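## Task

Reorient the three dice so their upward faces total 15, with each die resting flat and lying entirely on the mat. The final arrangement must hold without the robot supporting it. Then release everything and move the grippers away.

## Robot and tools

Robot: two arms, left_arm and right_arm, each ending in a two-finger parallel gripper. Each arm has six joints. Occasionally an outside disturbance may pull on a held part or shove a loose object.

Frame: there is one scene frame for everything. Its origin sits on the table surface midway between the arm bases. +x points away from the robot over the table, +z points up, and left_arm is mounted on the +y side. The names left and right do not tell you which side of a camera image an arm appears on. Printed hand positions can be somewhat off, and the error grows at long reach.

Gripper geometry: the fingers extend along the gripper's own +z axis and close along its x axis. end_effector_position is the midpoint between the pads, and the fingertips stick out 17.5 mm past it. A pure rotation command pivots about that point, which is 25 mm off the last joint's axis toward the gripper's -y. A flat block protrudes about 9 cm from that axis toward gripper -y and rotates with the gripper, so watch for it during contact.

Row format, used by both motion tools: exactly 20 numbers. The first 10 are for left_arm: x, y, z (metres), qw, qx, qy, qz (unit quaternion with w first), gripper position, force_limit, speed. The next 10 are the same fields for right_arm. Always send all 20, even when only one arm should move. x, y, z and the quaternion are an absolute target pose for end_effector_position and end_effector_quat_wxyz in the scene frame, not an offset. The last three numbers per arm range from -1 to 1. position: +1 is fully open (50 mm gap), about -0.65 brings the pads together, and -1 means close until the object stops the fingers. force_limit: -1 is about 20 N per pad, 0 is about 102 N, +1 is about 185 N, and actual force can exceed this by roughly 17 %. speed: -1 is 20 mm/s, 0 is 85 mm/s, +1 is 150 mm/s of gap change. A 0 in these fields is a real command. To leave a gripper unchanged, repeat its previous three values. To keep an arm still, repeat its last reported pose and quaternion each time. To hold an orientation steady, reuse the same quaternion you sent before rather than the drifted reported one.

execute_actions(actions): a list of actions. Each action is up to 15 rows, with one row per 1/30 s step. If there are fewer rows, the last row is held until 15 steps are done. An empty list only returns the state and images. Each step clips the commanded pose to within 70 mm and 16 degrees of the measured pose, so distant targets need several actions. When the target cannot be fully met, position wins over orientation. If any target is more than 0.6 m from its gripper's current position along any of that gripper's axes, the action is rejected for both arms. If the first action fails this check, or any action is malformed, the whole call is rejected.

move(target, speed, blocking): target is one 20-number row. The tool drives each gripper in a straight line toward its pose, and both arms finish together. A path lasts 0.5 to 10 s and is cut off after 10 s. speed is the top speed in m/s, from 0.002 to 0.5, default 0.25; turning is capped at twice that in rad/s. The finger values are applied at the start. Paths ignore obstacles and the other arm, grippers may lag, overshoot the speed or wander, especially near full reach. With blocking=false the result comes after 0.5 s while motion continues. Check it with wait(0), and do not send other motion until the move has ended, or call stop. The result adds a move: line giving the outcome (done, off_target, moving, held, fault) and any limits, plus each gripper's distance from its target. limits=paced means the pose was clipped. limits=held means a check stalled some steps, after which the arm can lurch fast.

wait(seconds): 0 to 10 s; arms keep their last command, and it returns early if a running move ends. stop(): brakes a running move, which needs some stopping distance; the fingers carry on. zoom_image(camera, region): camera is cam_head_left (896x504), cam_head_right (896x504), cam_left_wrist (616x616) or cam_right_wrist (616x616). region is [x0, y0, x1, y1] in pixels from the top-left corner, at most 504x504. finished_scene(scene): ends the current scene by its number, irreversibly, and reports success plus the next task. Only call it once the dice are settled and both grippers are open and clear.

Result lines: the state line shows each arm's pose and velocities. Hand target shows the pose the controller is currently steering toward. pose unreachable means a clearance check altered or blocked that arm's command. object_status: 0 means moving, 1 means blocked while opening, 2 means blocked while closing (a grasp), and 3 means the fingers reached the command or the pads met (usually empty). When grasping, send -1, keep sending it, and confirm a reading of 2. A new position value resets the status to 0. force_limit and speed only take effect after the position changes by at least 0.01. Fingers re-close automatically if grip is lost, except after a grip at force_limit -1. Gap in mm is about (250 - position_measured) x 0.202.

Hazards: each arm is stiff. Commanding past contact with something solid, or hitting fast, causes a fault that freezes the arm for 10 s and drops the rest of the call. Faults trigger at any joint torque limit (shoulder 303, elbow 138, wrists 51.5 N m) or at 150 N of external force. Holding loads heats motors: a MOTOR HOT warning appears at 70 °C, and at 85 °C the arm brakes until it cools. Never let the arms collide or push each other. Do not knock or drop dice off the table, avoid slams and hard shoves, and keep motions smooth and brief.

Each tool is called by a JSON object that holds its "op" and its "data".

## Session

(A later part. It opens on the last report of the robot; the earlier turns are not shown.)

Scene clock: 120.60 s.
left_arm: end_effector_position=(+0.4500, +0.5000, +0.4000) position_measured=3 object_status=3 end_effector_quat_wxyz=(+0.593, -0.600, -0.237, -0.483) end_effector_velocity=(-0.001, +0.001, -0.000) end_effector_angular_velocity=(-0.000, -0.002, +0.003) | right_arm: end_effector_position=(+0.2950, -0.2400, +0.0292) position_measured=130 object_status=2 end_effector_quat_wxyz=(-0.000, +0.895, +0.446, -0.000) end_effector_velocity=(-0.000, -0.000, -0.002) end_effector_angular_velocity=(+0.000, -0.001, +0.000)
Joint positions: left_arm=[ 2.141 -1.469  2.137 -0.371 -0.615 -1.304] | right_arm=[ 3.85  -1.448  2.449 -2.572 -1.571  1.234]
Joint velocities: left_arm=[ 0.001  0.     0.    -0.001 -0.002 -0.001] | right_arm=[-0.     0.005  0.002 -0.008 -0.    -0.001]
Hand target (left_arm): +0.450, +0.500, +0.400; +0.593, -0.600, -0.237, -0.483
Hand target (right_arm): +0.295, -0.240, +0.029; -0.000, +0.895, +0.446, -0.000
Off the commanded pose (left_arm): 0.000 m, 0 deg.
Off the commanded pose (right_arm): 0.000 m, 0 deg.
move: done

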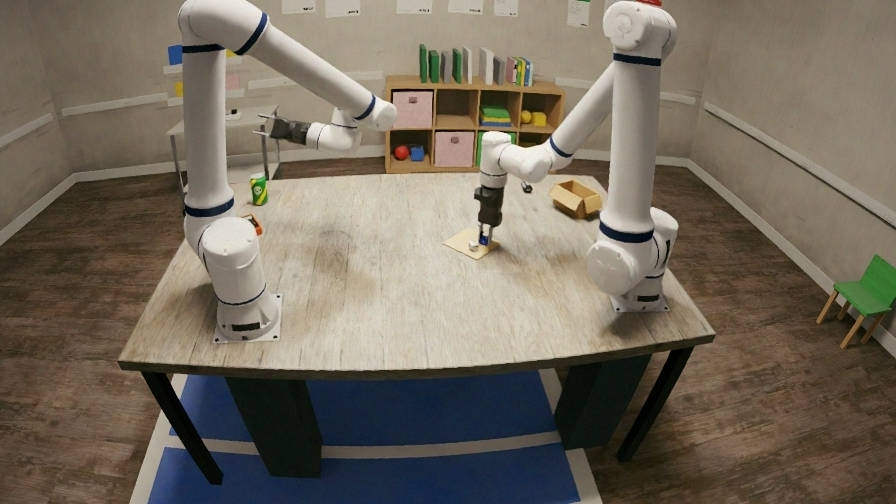

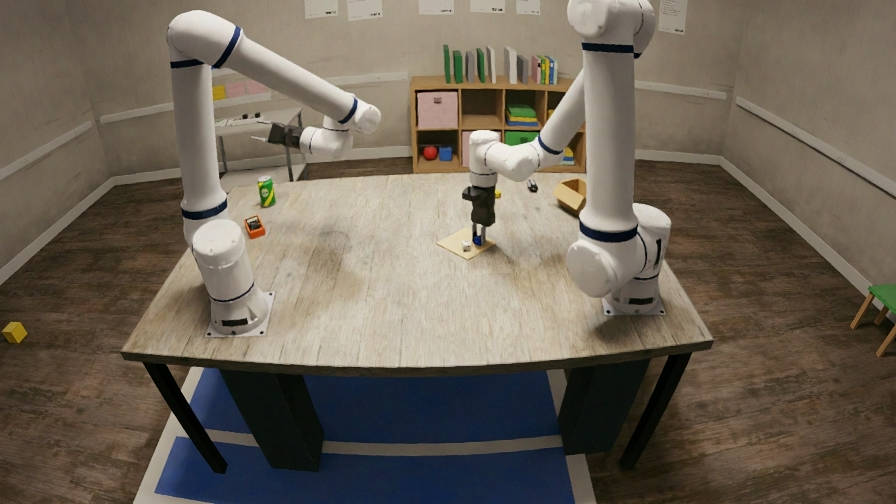

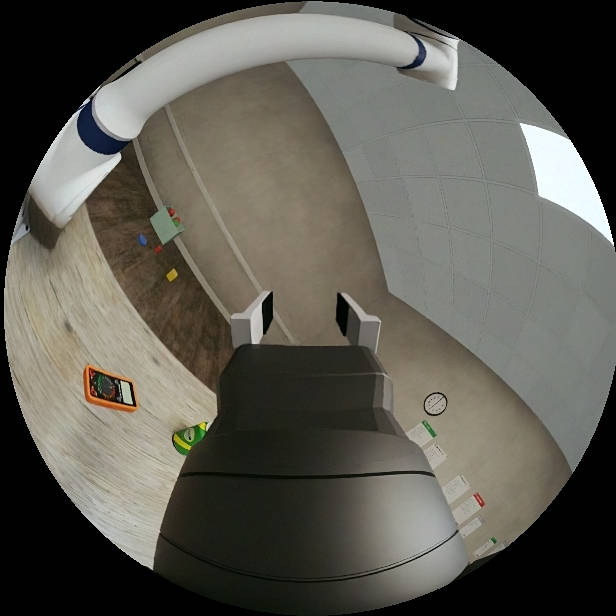

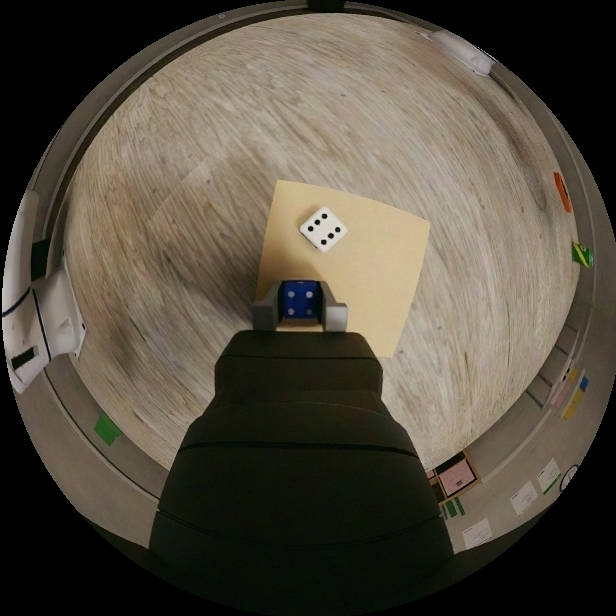

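{"op": "move", "data": {"target": [0.45,0.5,0.4,0.593,-0.6,-0.237,-0.483,1,-0.6,0,0.295,-0.24,0.029,0,0.895,0.446,0,1,-0.6,-0.5]}}

{"op": "move", "data": {"target": [0.45,0.5,0.4,0.593,-0.6,-0.237,-0.483,1,-0.6,0,0.295,-0.24,0.06,0,0.895,0.446,0,1,-0.6,-0.5], "speed": 0.2}}

{"op": "move", "data": {"target": [0.45,0.5,0.4,0.593,-0.6,-0.237,-0.483,1,-0.6,0,0.645,-0.34,0.065,0,0.7071,0.7071,0,1,-0.6,-0.5], "speed": 0.35}}

{"op": "zoom_image", "data": {"camera": "cam_right_wrist", "region": [200,180,400,380]}}

Scene clock: 134.70 s.
left_arm: end_effector_position=(+0.4500, +0.5000, +0.4000) position_measured=3 object_status=3 end_effector_quat_wxyz=(+0.593, -0.600, -0.237, -0.483) end_effector_velocity=(+0.000, -0.001, -0.000) end_effector_angular_velocity=(-0.001, -0.000, -0.002) | right_arm: end_effector_position=(+0.2950, -0.2400, +0.0290) position_measured=3 object_status=3 end_effector_quat_wxyz=(+0.000, +0.895, +0.446, -0.000) end_effector_velocity=(+0.001, +0.000, +0.001) end_effector_angular_velocity=(+0.001, -0.002, -0.000)
Joint positions: left_arm=[ 2.141 -1.469  2.137 -0.371 -0.615 -1.304] | right_arm=[ 3.85  -1.447  2.449 -2.573 -1.571  1.234]
Joint velocities: left_arm=[-0.001 -0.     0.    -0.     0.001 -0.   ] | right_arm=[-0.    -0.001 -0.001  0.001 -0.    -0.   ]
Hand target (left_arm): +0.450, +0.500, +0.400; +0.593, -0.600, -0.237, -0.483
Hand target (right_arm): +0.295, -0.240, +0.029; -0.000, +0.895, +0.446, +0.000
Off the commanded pose (left_arm): 0.000 m, 0 deg.
Off the commanded pose (right_arm): 0.000 m, 0 deg.
move: done

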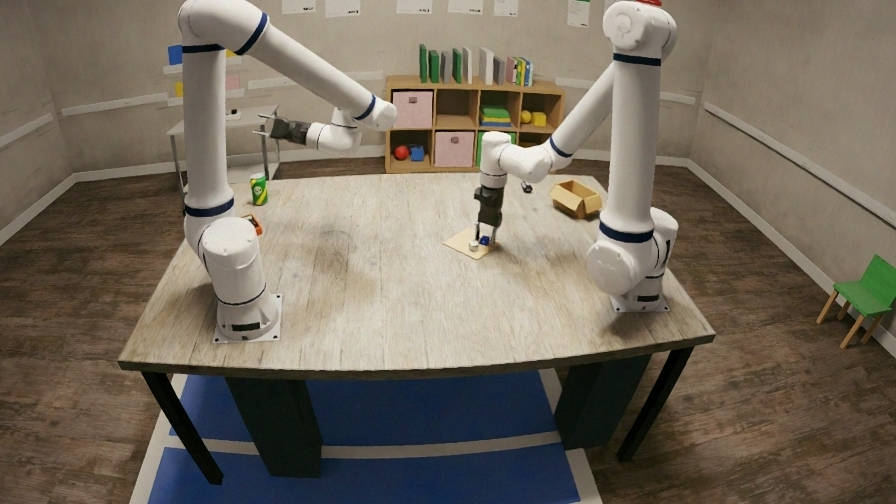

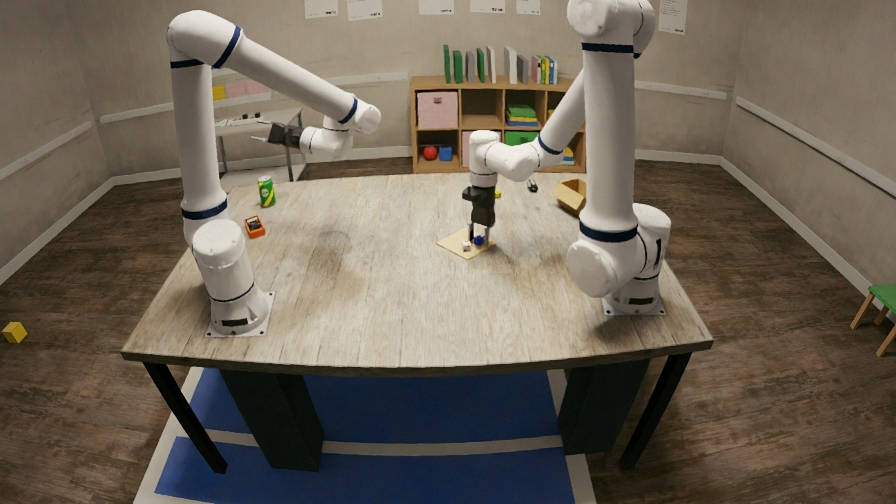

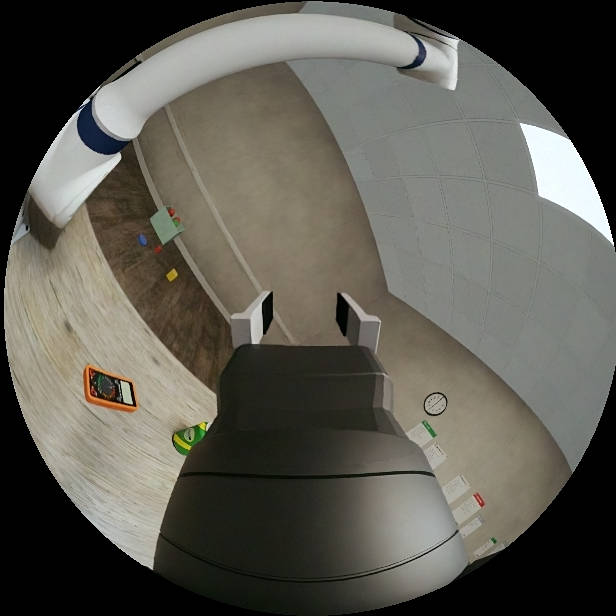

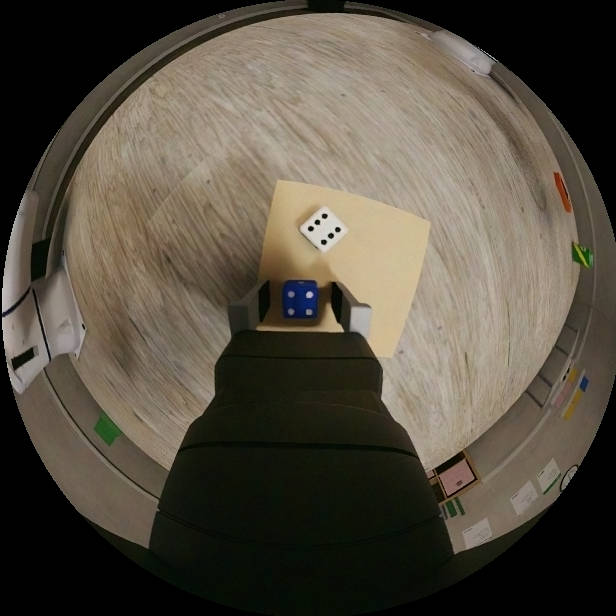

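Scene clock: 135.53 s.
left_arm: end_effector_position=(+0.4500, +0.5000, +0.4000) position_measured=3 object_status=3 end_effector_quat_wxyz=(+0.593, -0.600, -0.237, -0.483) end_effector_velocity=(+0.000, +0.000, +0.000) end_effector_angular_velocity=(+0.001, +0.001, +0.000) | right_arm: end_effector_position=(+0.2949, -0.2400, +0.0598) position_measured=3 object_status=3 end_effector_quat_wxyz=(-0.000, +0.895, +0.446, +0.000) end_effector_velocity=(+0.001, -0.000, +0.002) end_effector_angular_velocity=(+0.000, -0.001, -0.001)
Joint positions: left_arm=[ 2.141 -1.469  2.137 -0.371 -0.615 -1.304] | right_arm=[ 3.85  -1.511  2.43  -2.49  -1.571  1.234]
Joint velocities: left_arm=[ 0.001 -0.    -0.     0.001  0.     0.001] | right_arm=[-0.001 -0.005 -0.002  0.006 -0.     0.001]
Hand target (left_arm): +0.450, +0.500, +0.400; +0.593, -0.600, -0.237, -0.483
Hand target (right_arm): +0.295, -0.240, +0.060; -0.000, +0.895, +0.446, +0.000
Off the commanded pose (left_arm): 0.000 m, 0 deg.
Off the commanded pose (right_arm): 0.000 m, 0 deg.
move: done

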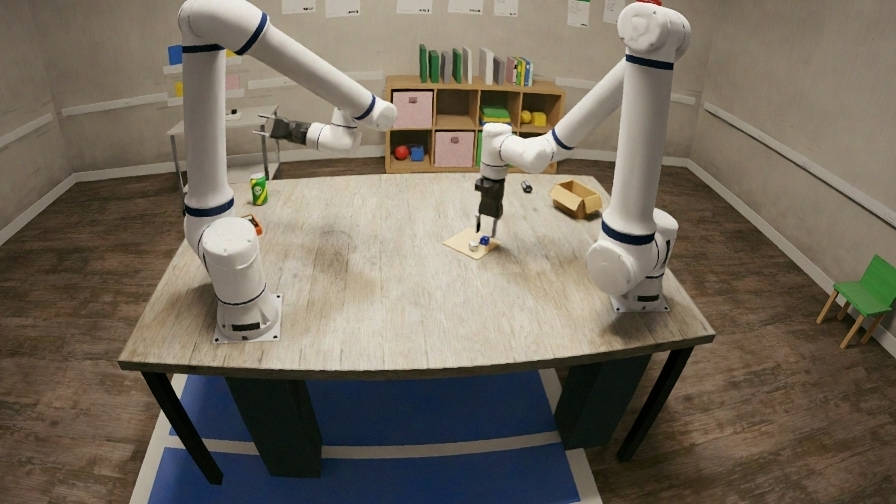

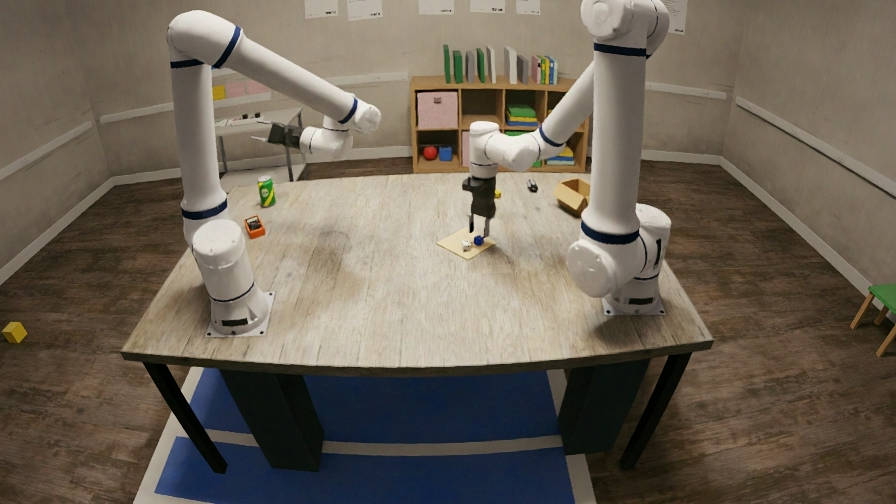

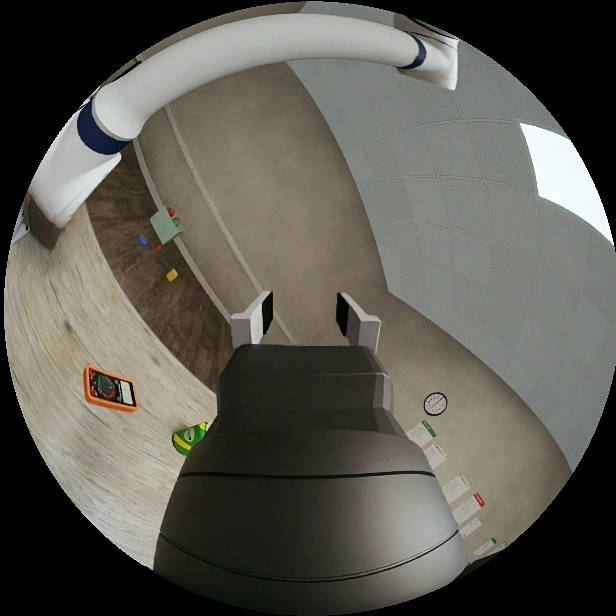

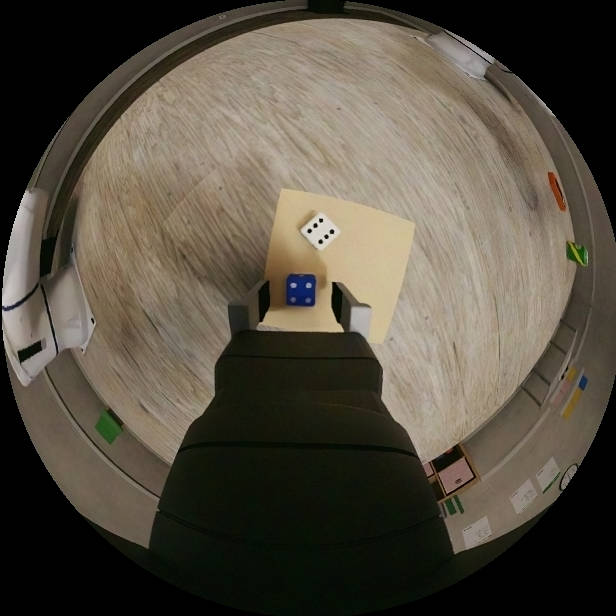

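Scene clock: 137.23 s.
left_arm: end_effector_position=(+0.4500, +0.5000, +0.4000) position_measured=3 object_status=3 end_effector_quat_wxyz=(+0.593, -0.600, -0.237, -0.483) end_effector_velocity=(+0.000, -0.001, -0.000) end_effector_angular_velocity=(-0.000, +0.000, -0.002) | right_arm: end_effector_position=(+0.6449, -0.3406, +0.0655) position_measured=3 object_status=3 end_effector_quat_wxyz=(+0.001, +0.707, +0.707, -0.000) end_effector_velocity=(+0.003, -0.001, +0.000) end_effector_angular_velocity=(+0.000, +0.000, +0.003)
Joint positions: left_arm=[ 2.141 -1.469  2.137 -0.371 -0.615 -1.304] | right_arm=[ 3.493 -1.209  2.009 -2.371 -1.573  0.231]
Joint velocities: left_arm=[-0.001  0.     0.     0.     0.001 -0.   ] | right_arm=[-0.002  0.003 -0.005  0.002  0.    -0.005]
Hand target (left_arm): +0.450, +0.500, +0.400; +0.593, -0.600, -0.237, -0.483
Hand target (right_arm): +0.645, -0.341, +0.065; +0.001, +0.707, +0.707, -0.000
Off the commanded pose (left_arm): 0.000 m, 0 deg.
Off the commanded pose (right_arm): 0.001 m, 0 deg.
move: done

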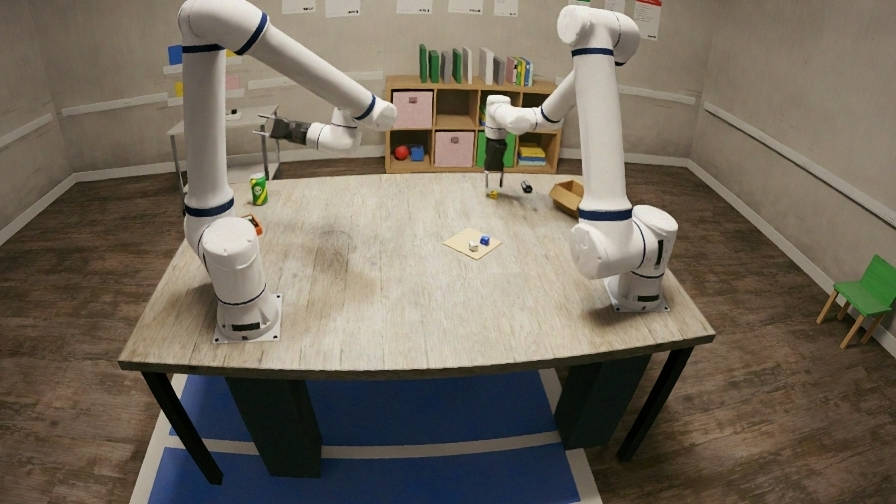

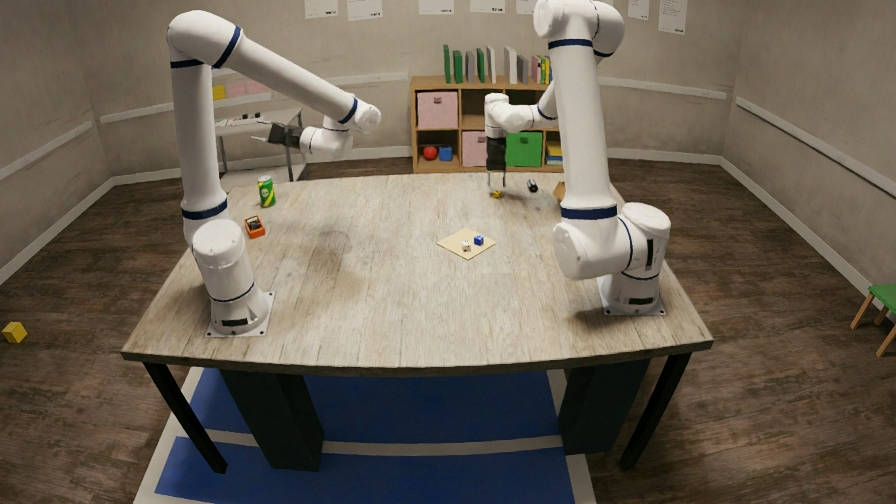

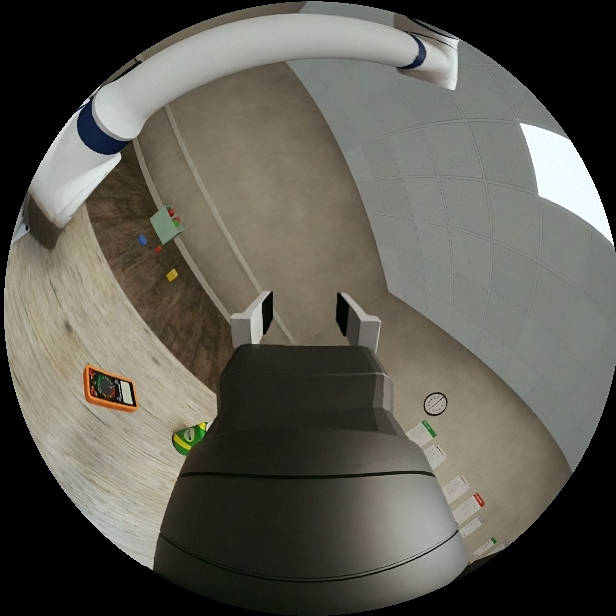

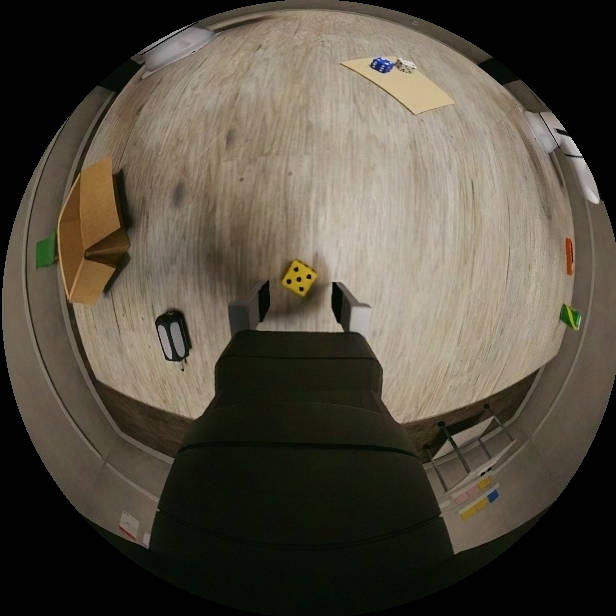

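Region (200, 180, 400, 380) of cam_right_wrist's 616x616 image, scaled by 2.520, with more detail than that image has.

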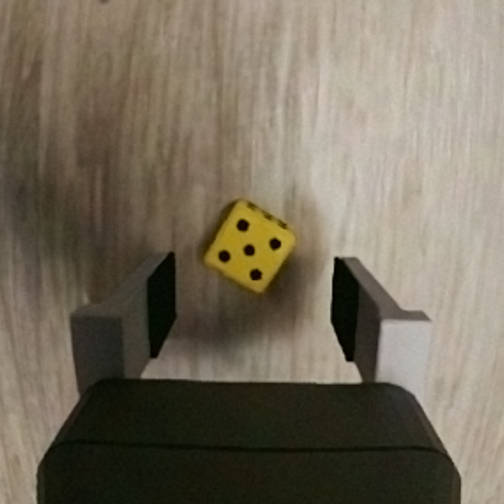

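{"op": "move", "data": {"target": [0.45,0.5,0.4,0.593,-0.6,-0.237,-0.483,1,-0.6,0,0.635,-0.343,0.047,0,0.866,0.5,0,1,-0.6,-0.5]}}

{"op": "move", "data": {"target": [0.45,0.5,0.4,0.593,-0.6,-0.237,-0.483,1,-0.6,0,0.635,-0.343,0.028,0,0.866,0.5,0,1,-0.6,-0.5], "speed": 0.04}}

Scene clock: 150.13 s.
left_arm: end_effector_position=(+0.4500, +0.5000, +0.4000) position_measured=3 object_status=3 end_effector_quat_wxyz=(+0.593, -0.600, -0.237, -0.483) end_effector_velocity=(+0.000, +0.001, -0.000) end_effector_angular_velocity=(+0.000, +0.001, +0.001) | right_arm: end_effector_position=(+0.6351, -0.3430, +0.0470) position_measured=3 object_status=3 end_effector_quat_wxyz=(+0.000, +0.866, +0.501, -0.000) end_effector_velocity=(-0.000, -0.000, +0.000) end_effector_angular_velocity=(-0.001, -0.000, -0.011)
Joint positions: left_arm=[ 2.141 -1.469  2.137 -0.371 -0.615 -1.304] | right_arm=[ 3.477 -1.208  2.054 -2.417 -1.571  0.736]
Joint velocities: left_arm=[ 0.002 -0.     0.    -0.     0.001  0.001] | right_arm=[ 0.    -0.001  0.001 -0.    -0.001  0.011]
Hand target (left_arm): +0.450, +0.500, +0.400; +0.593, -0.600, -0.237, -0.483
Hand target (right_arm): +0.635, -0.343, +0.047; +0.000, +0.866, +0.500, -0.000
Off the commanded pose (left_arm): 0.000 m, 0 deg.
Off the commanded pose (right_arm): 0.000 m, 0 deg.
move: done

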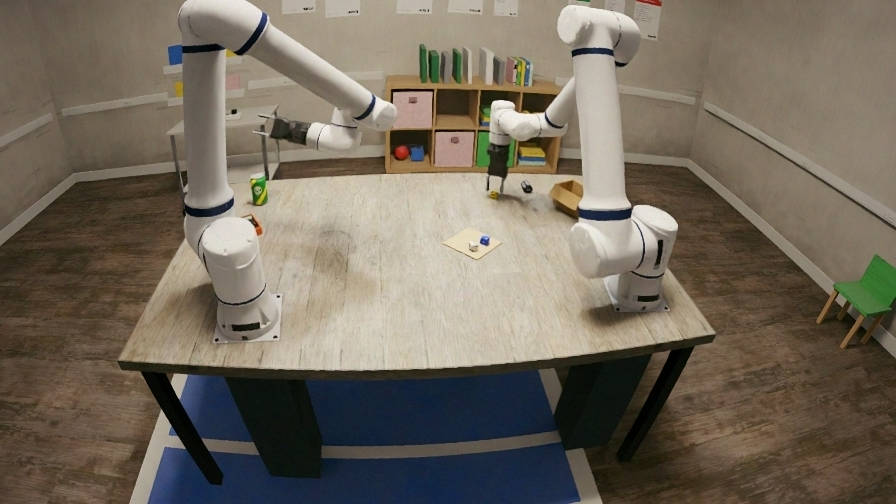

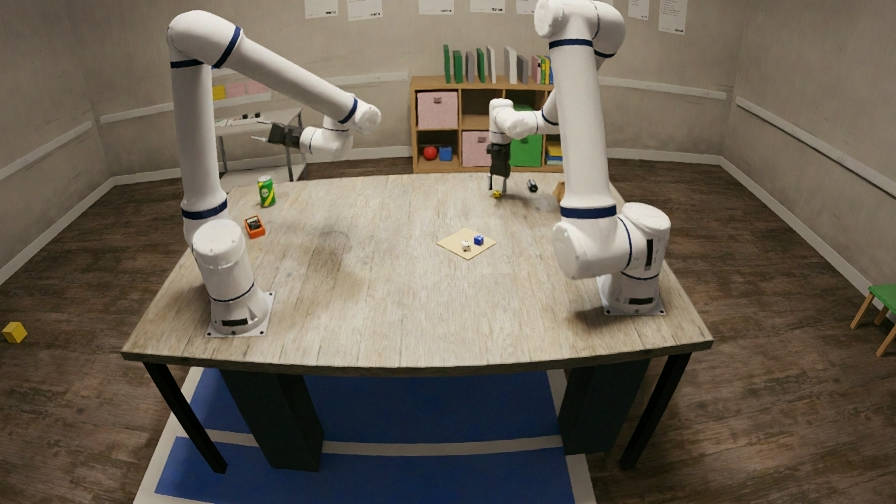

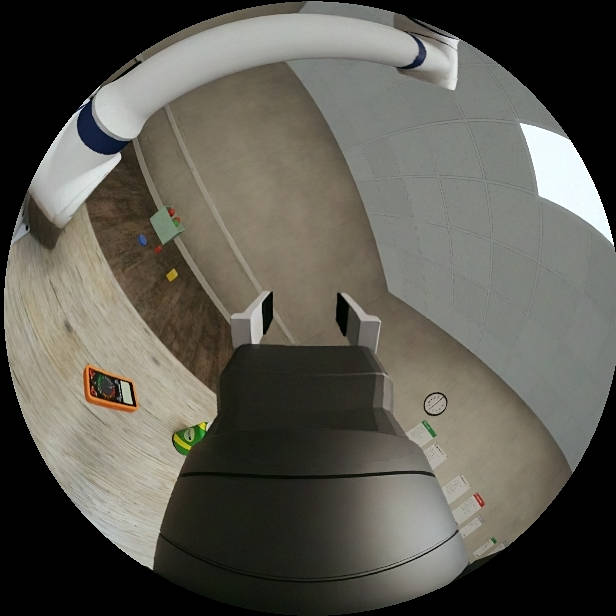

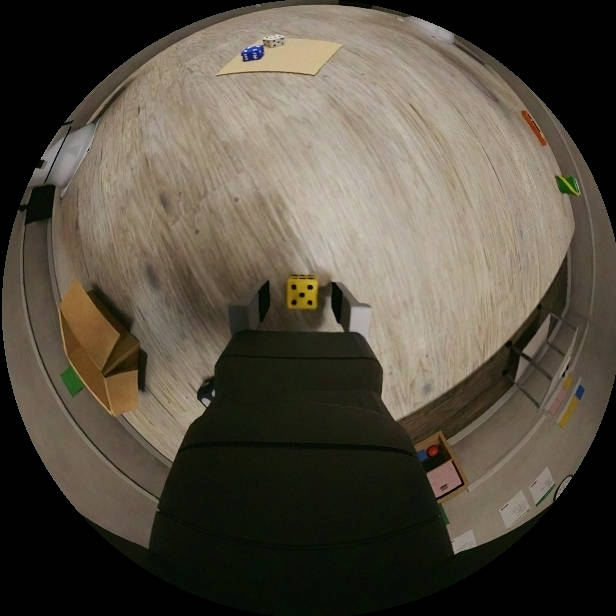

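Scene clock: 150.93 s.
left_arm: end_effector_position=(+0.4500, +0.5000, +0.4000) position_measured=3 object_status=3 end_effector_quat_wxyz=(+0.593, -0.600, -0.237, -0.483) end_effector_velocity=(+0.000, +0.000, -0.000) end_effector_angular_velocity=(-0.001, -0.001, +0.000) | right_arm: end_effector_position=(+0.6351, -0.3430, +0.0283) position_measured=3 object_status=3 end_effector_quat_wxyz=(+0.000, +0.866, +0.500, -0.000) end_effector_velocity=(+0.001, -0.000, -0.002) end_effector_angular_velocity=(+0.000, -0.001, -0.001)
Joint positions: left_arm=[ 2.141 -1.469  2.137 -0.371 -0.615 -1.304] | right_arm=[ 3.477 -1.182  2.063 -2.452 -1.571  0.738]
Joint velocities: left_arm=[ 0.     0.     0.    -0.001  0.    -0.   ] | right_arm=[-0.001  0.003  0.001 -0.005  0.     0.001]
Hand target (left_arm): +0.450, +0.500, +0.400; +0.593, -0.600, -0.237, -0.483
Hand target (right_arm): +0.635, -0.343, +0.028; -0.000, +0.866, +0.500, -0.000
Off the commanded pose (left_arm): 0.000 m, 0 deg.
Off the commanded pose (right_arm): 0.000 m, 0 deg.
move: done

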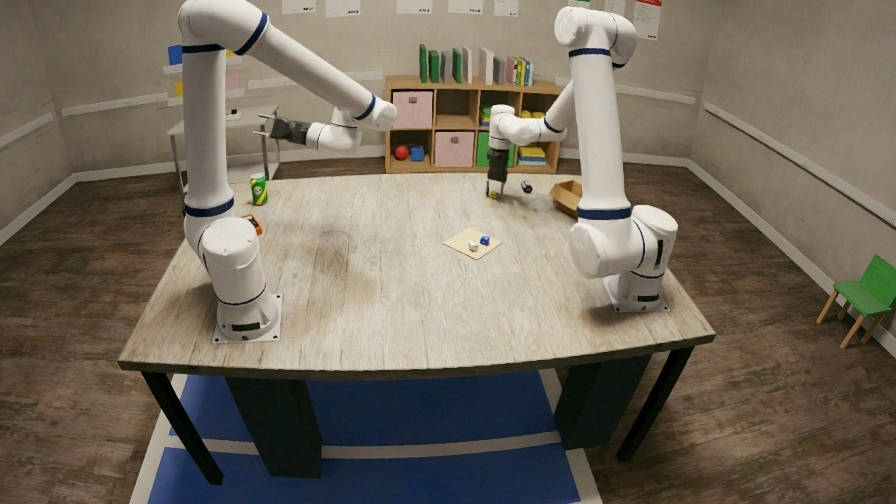

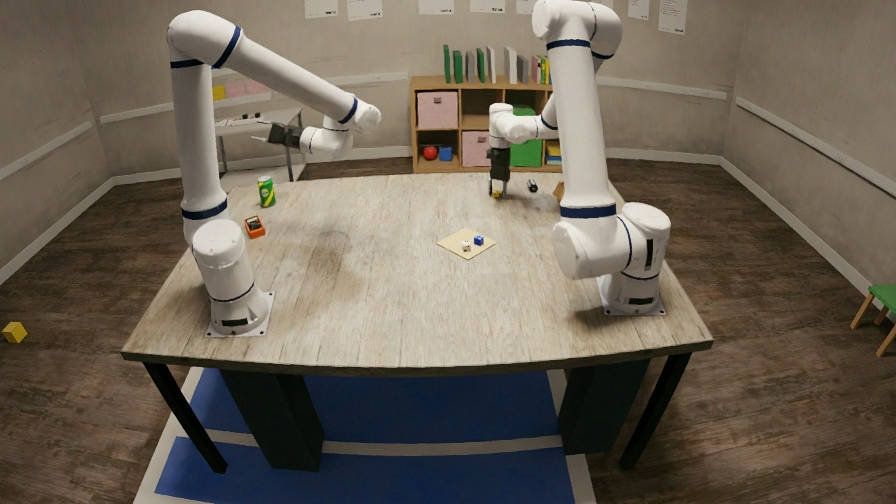

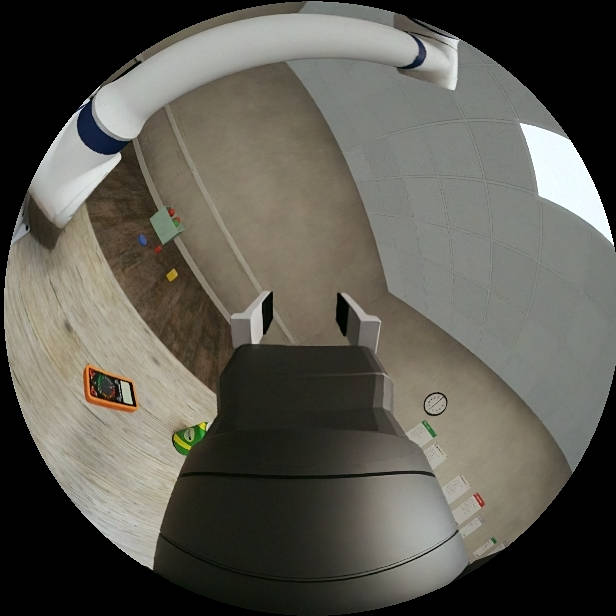

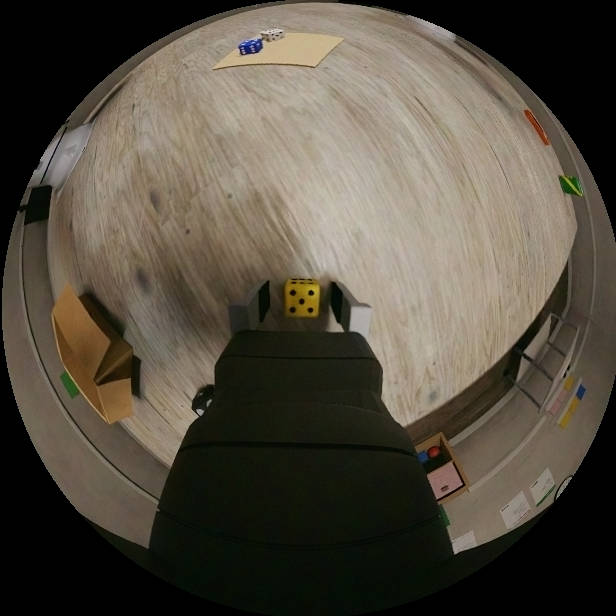

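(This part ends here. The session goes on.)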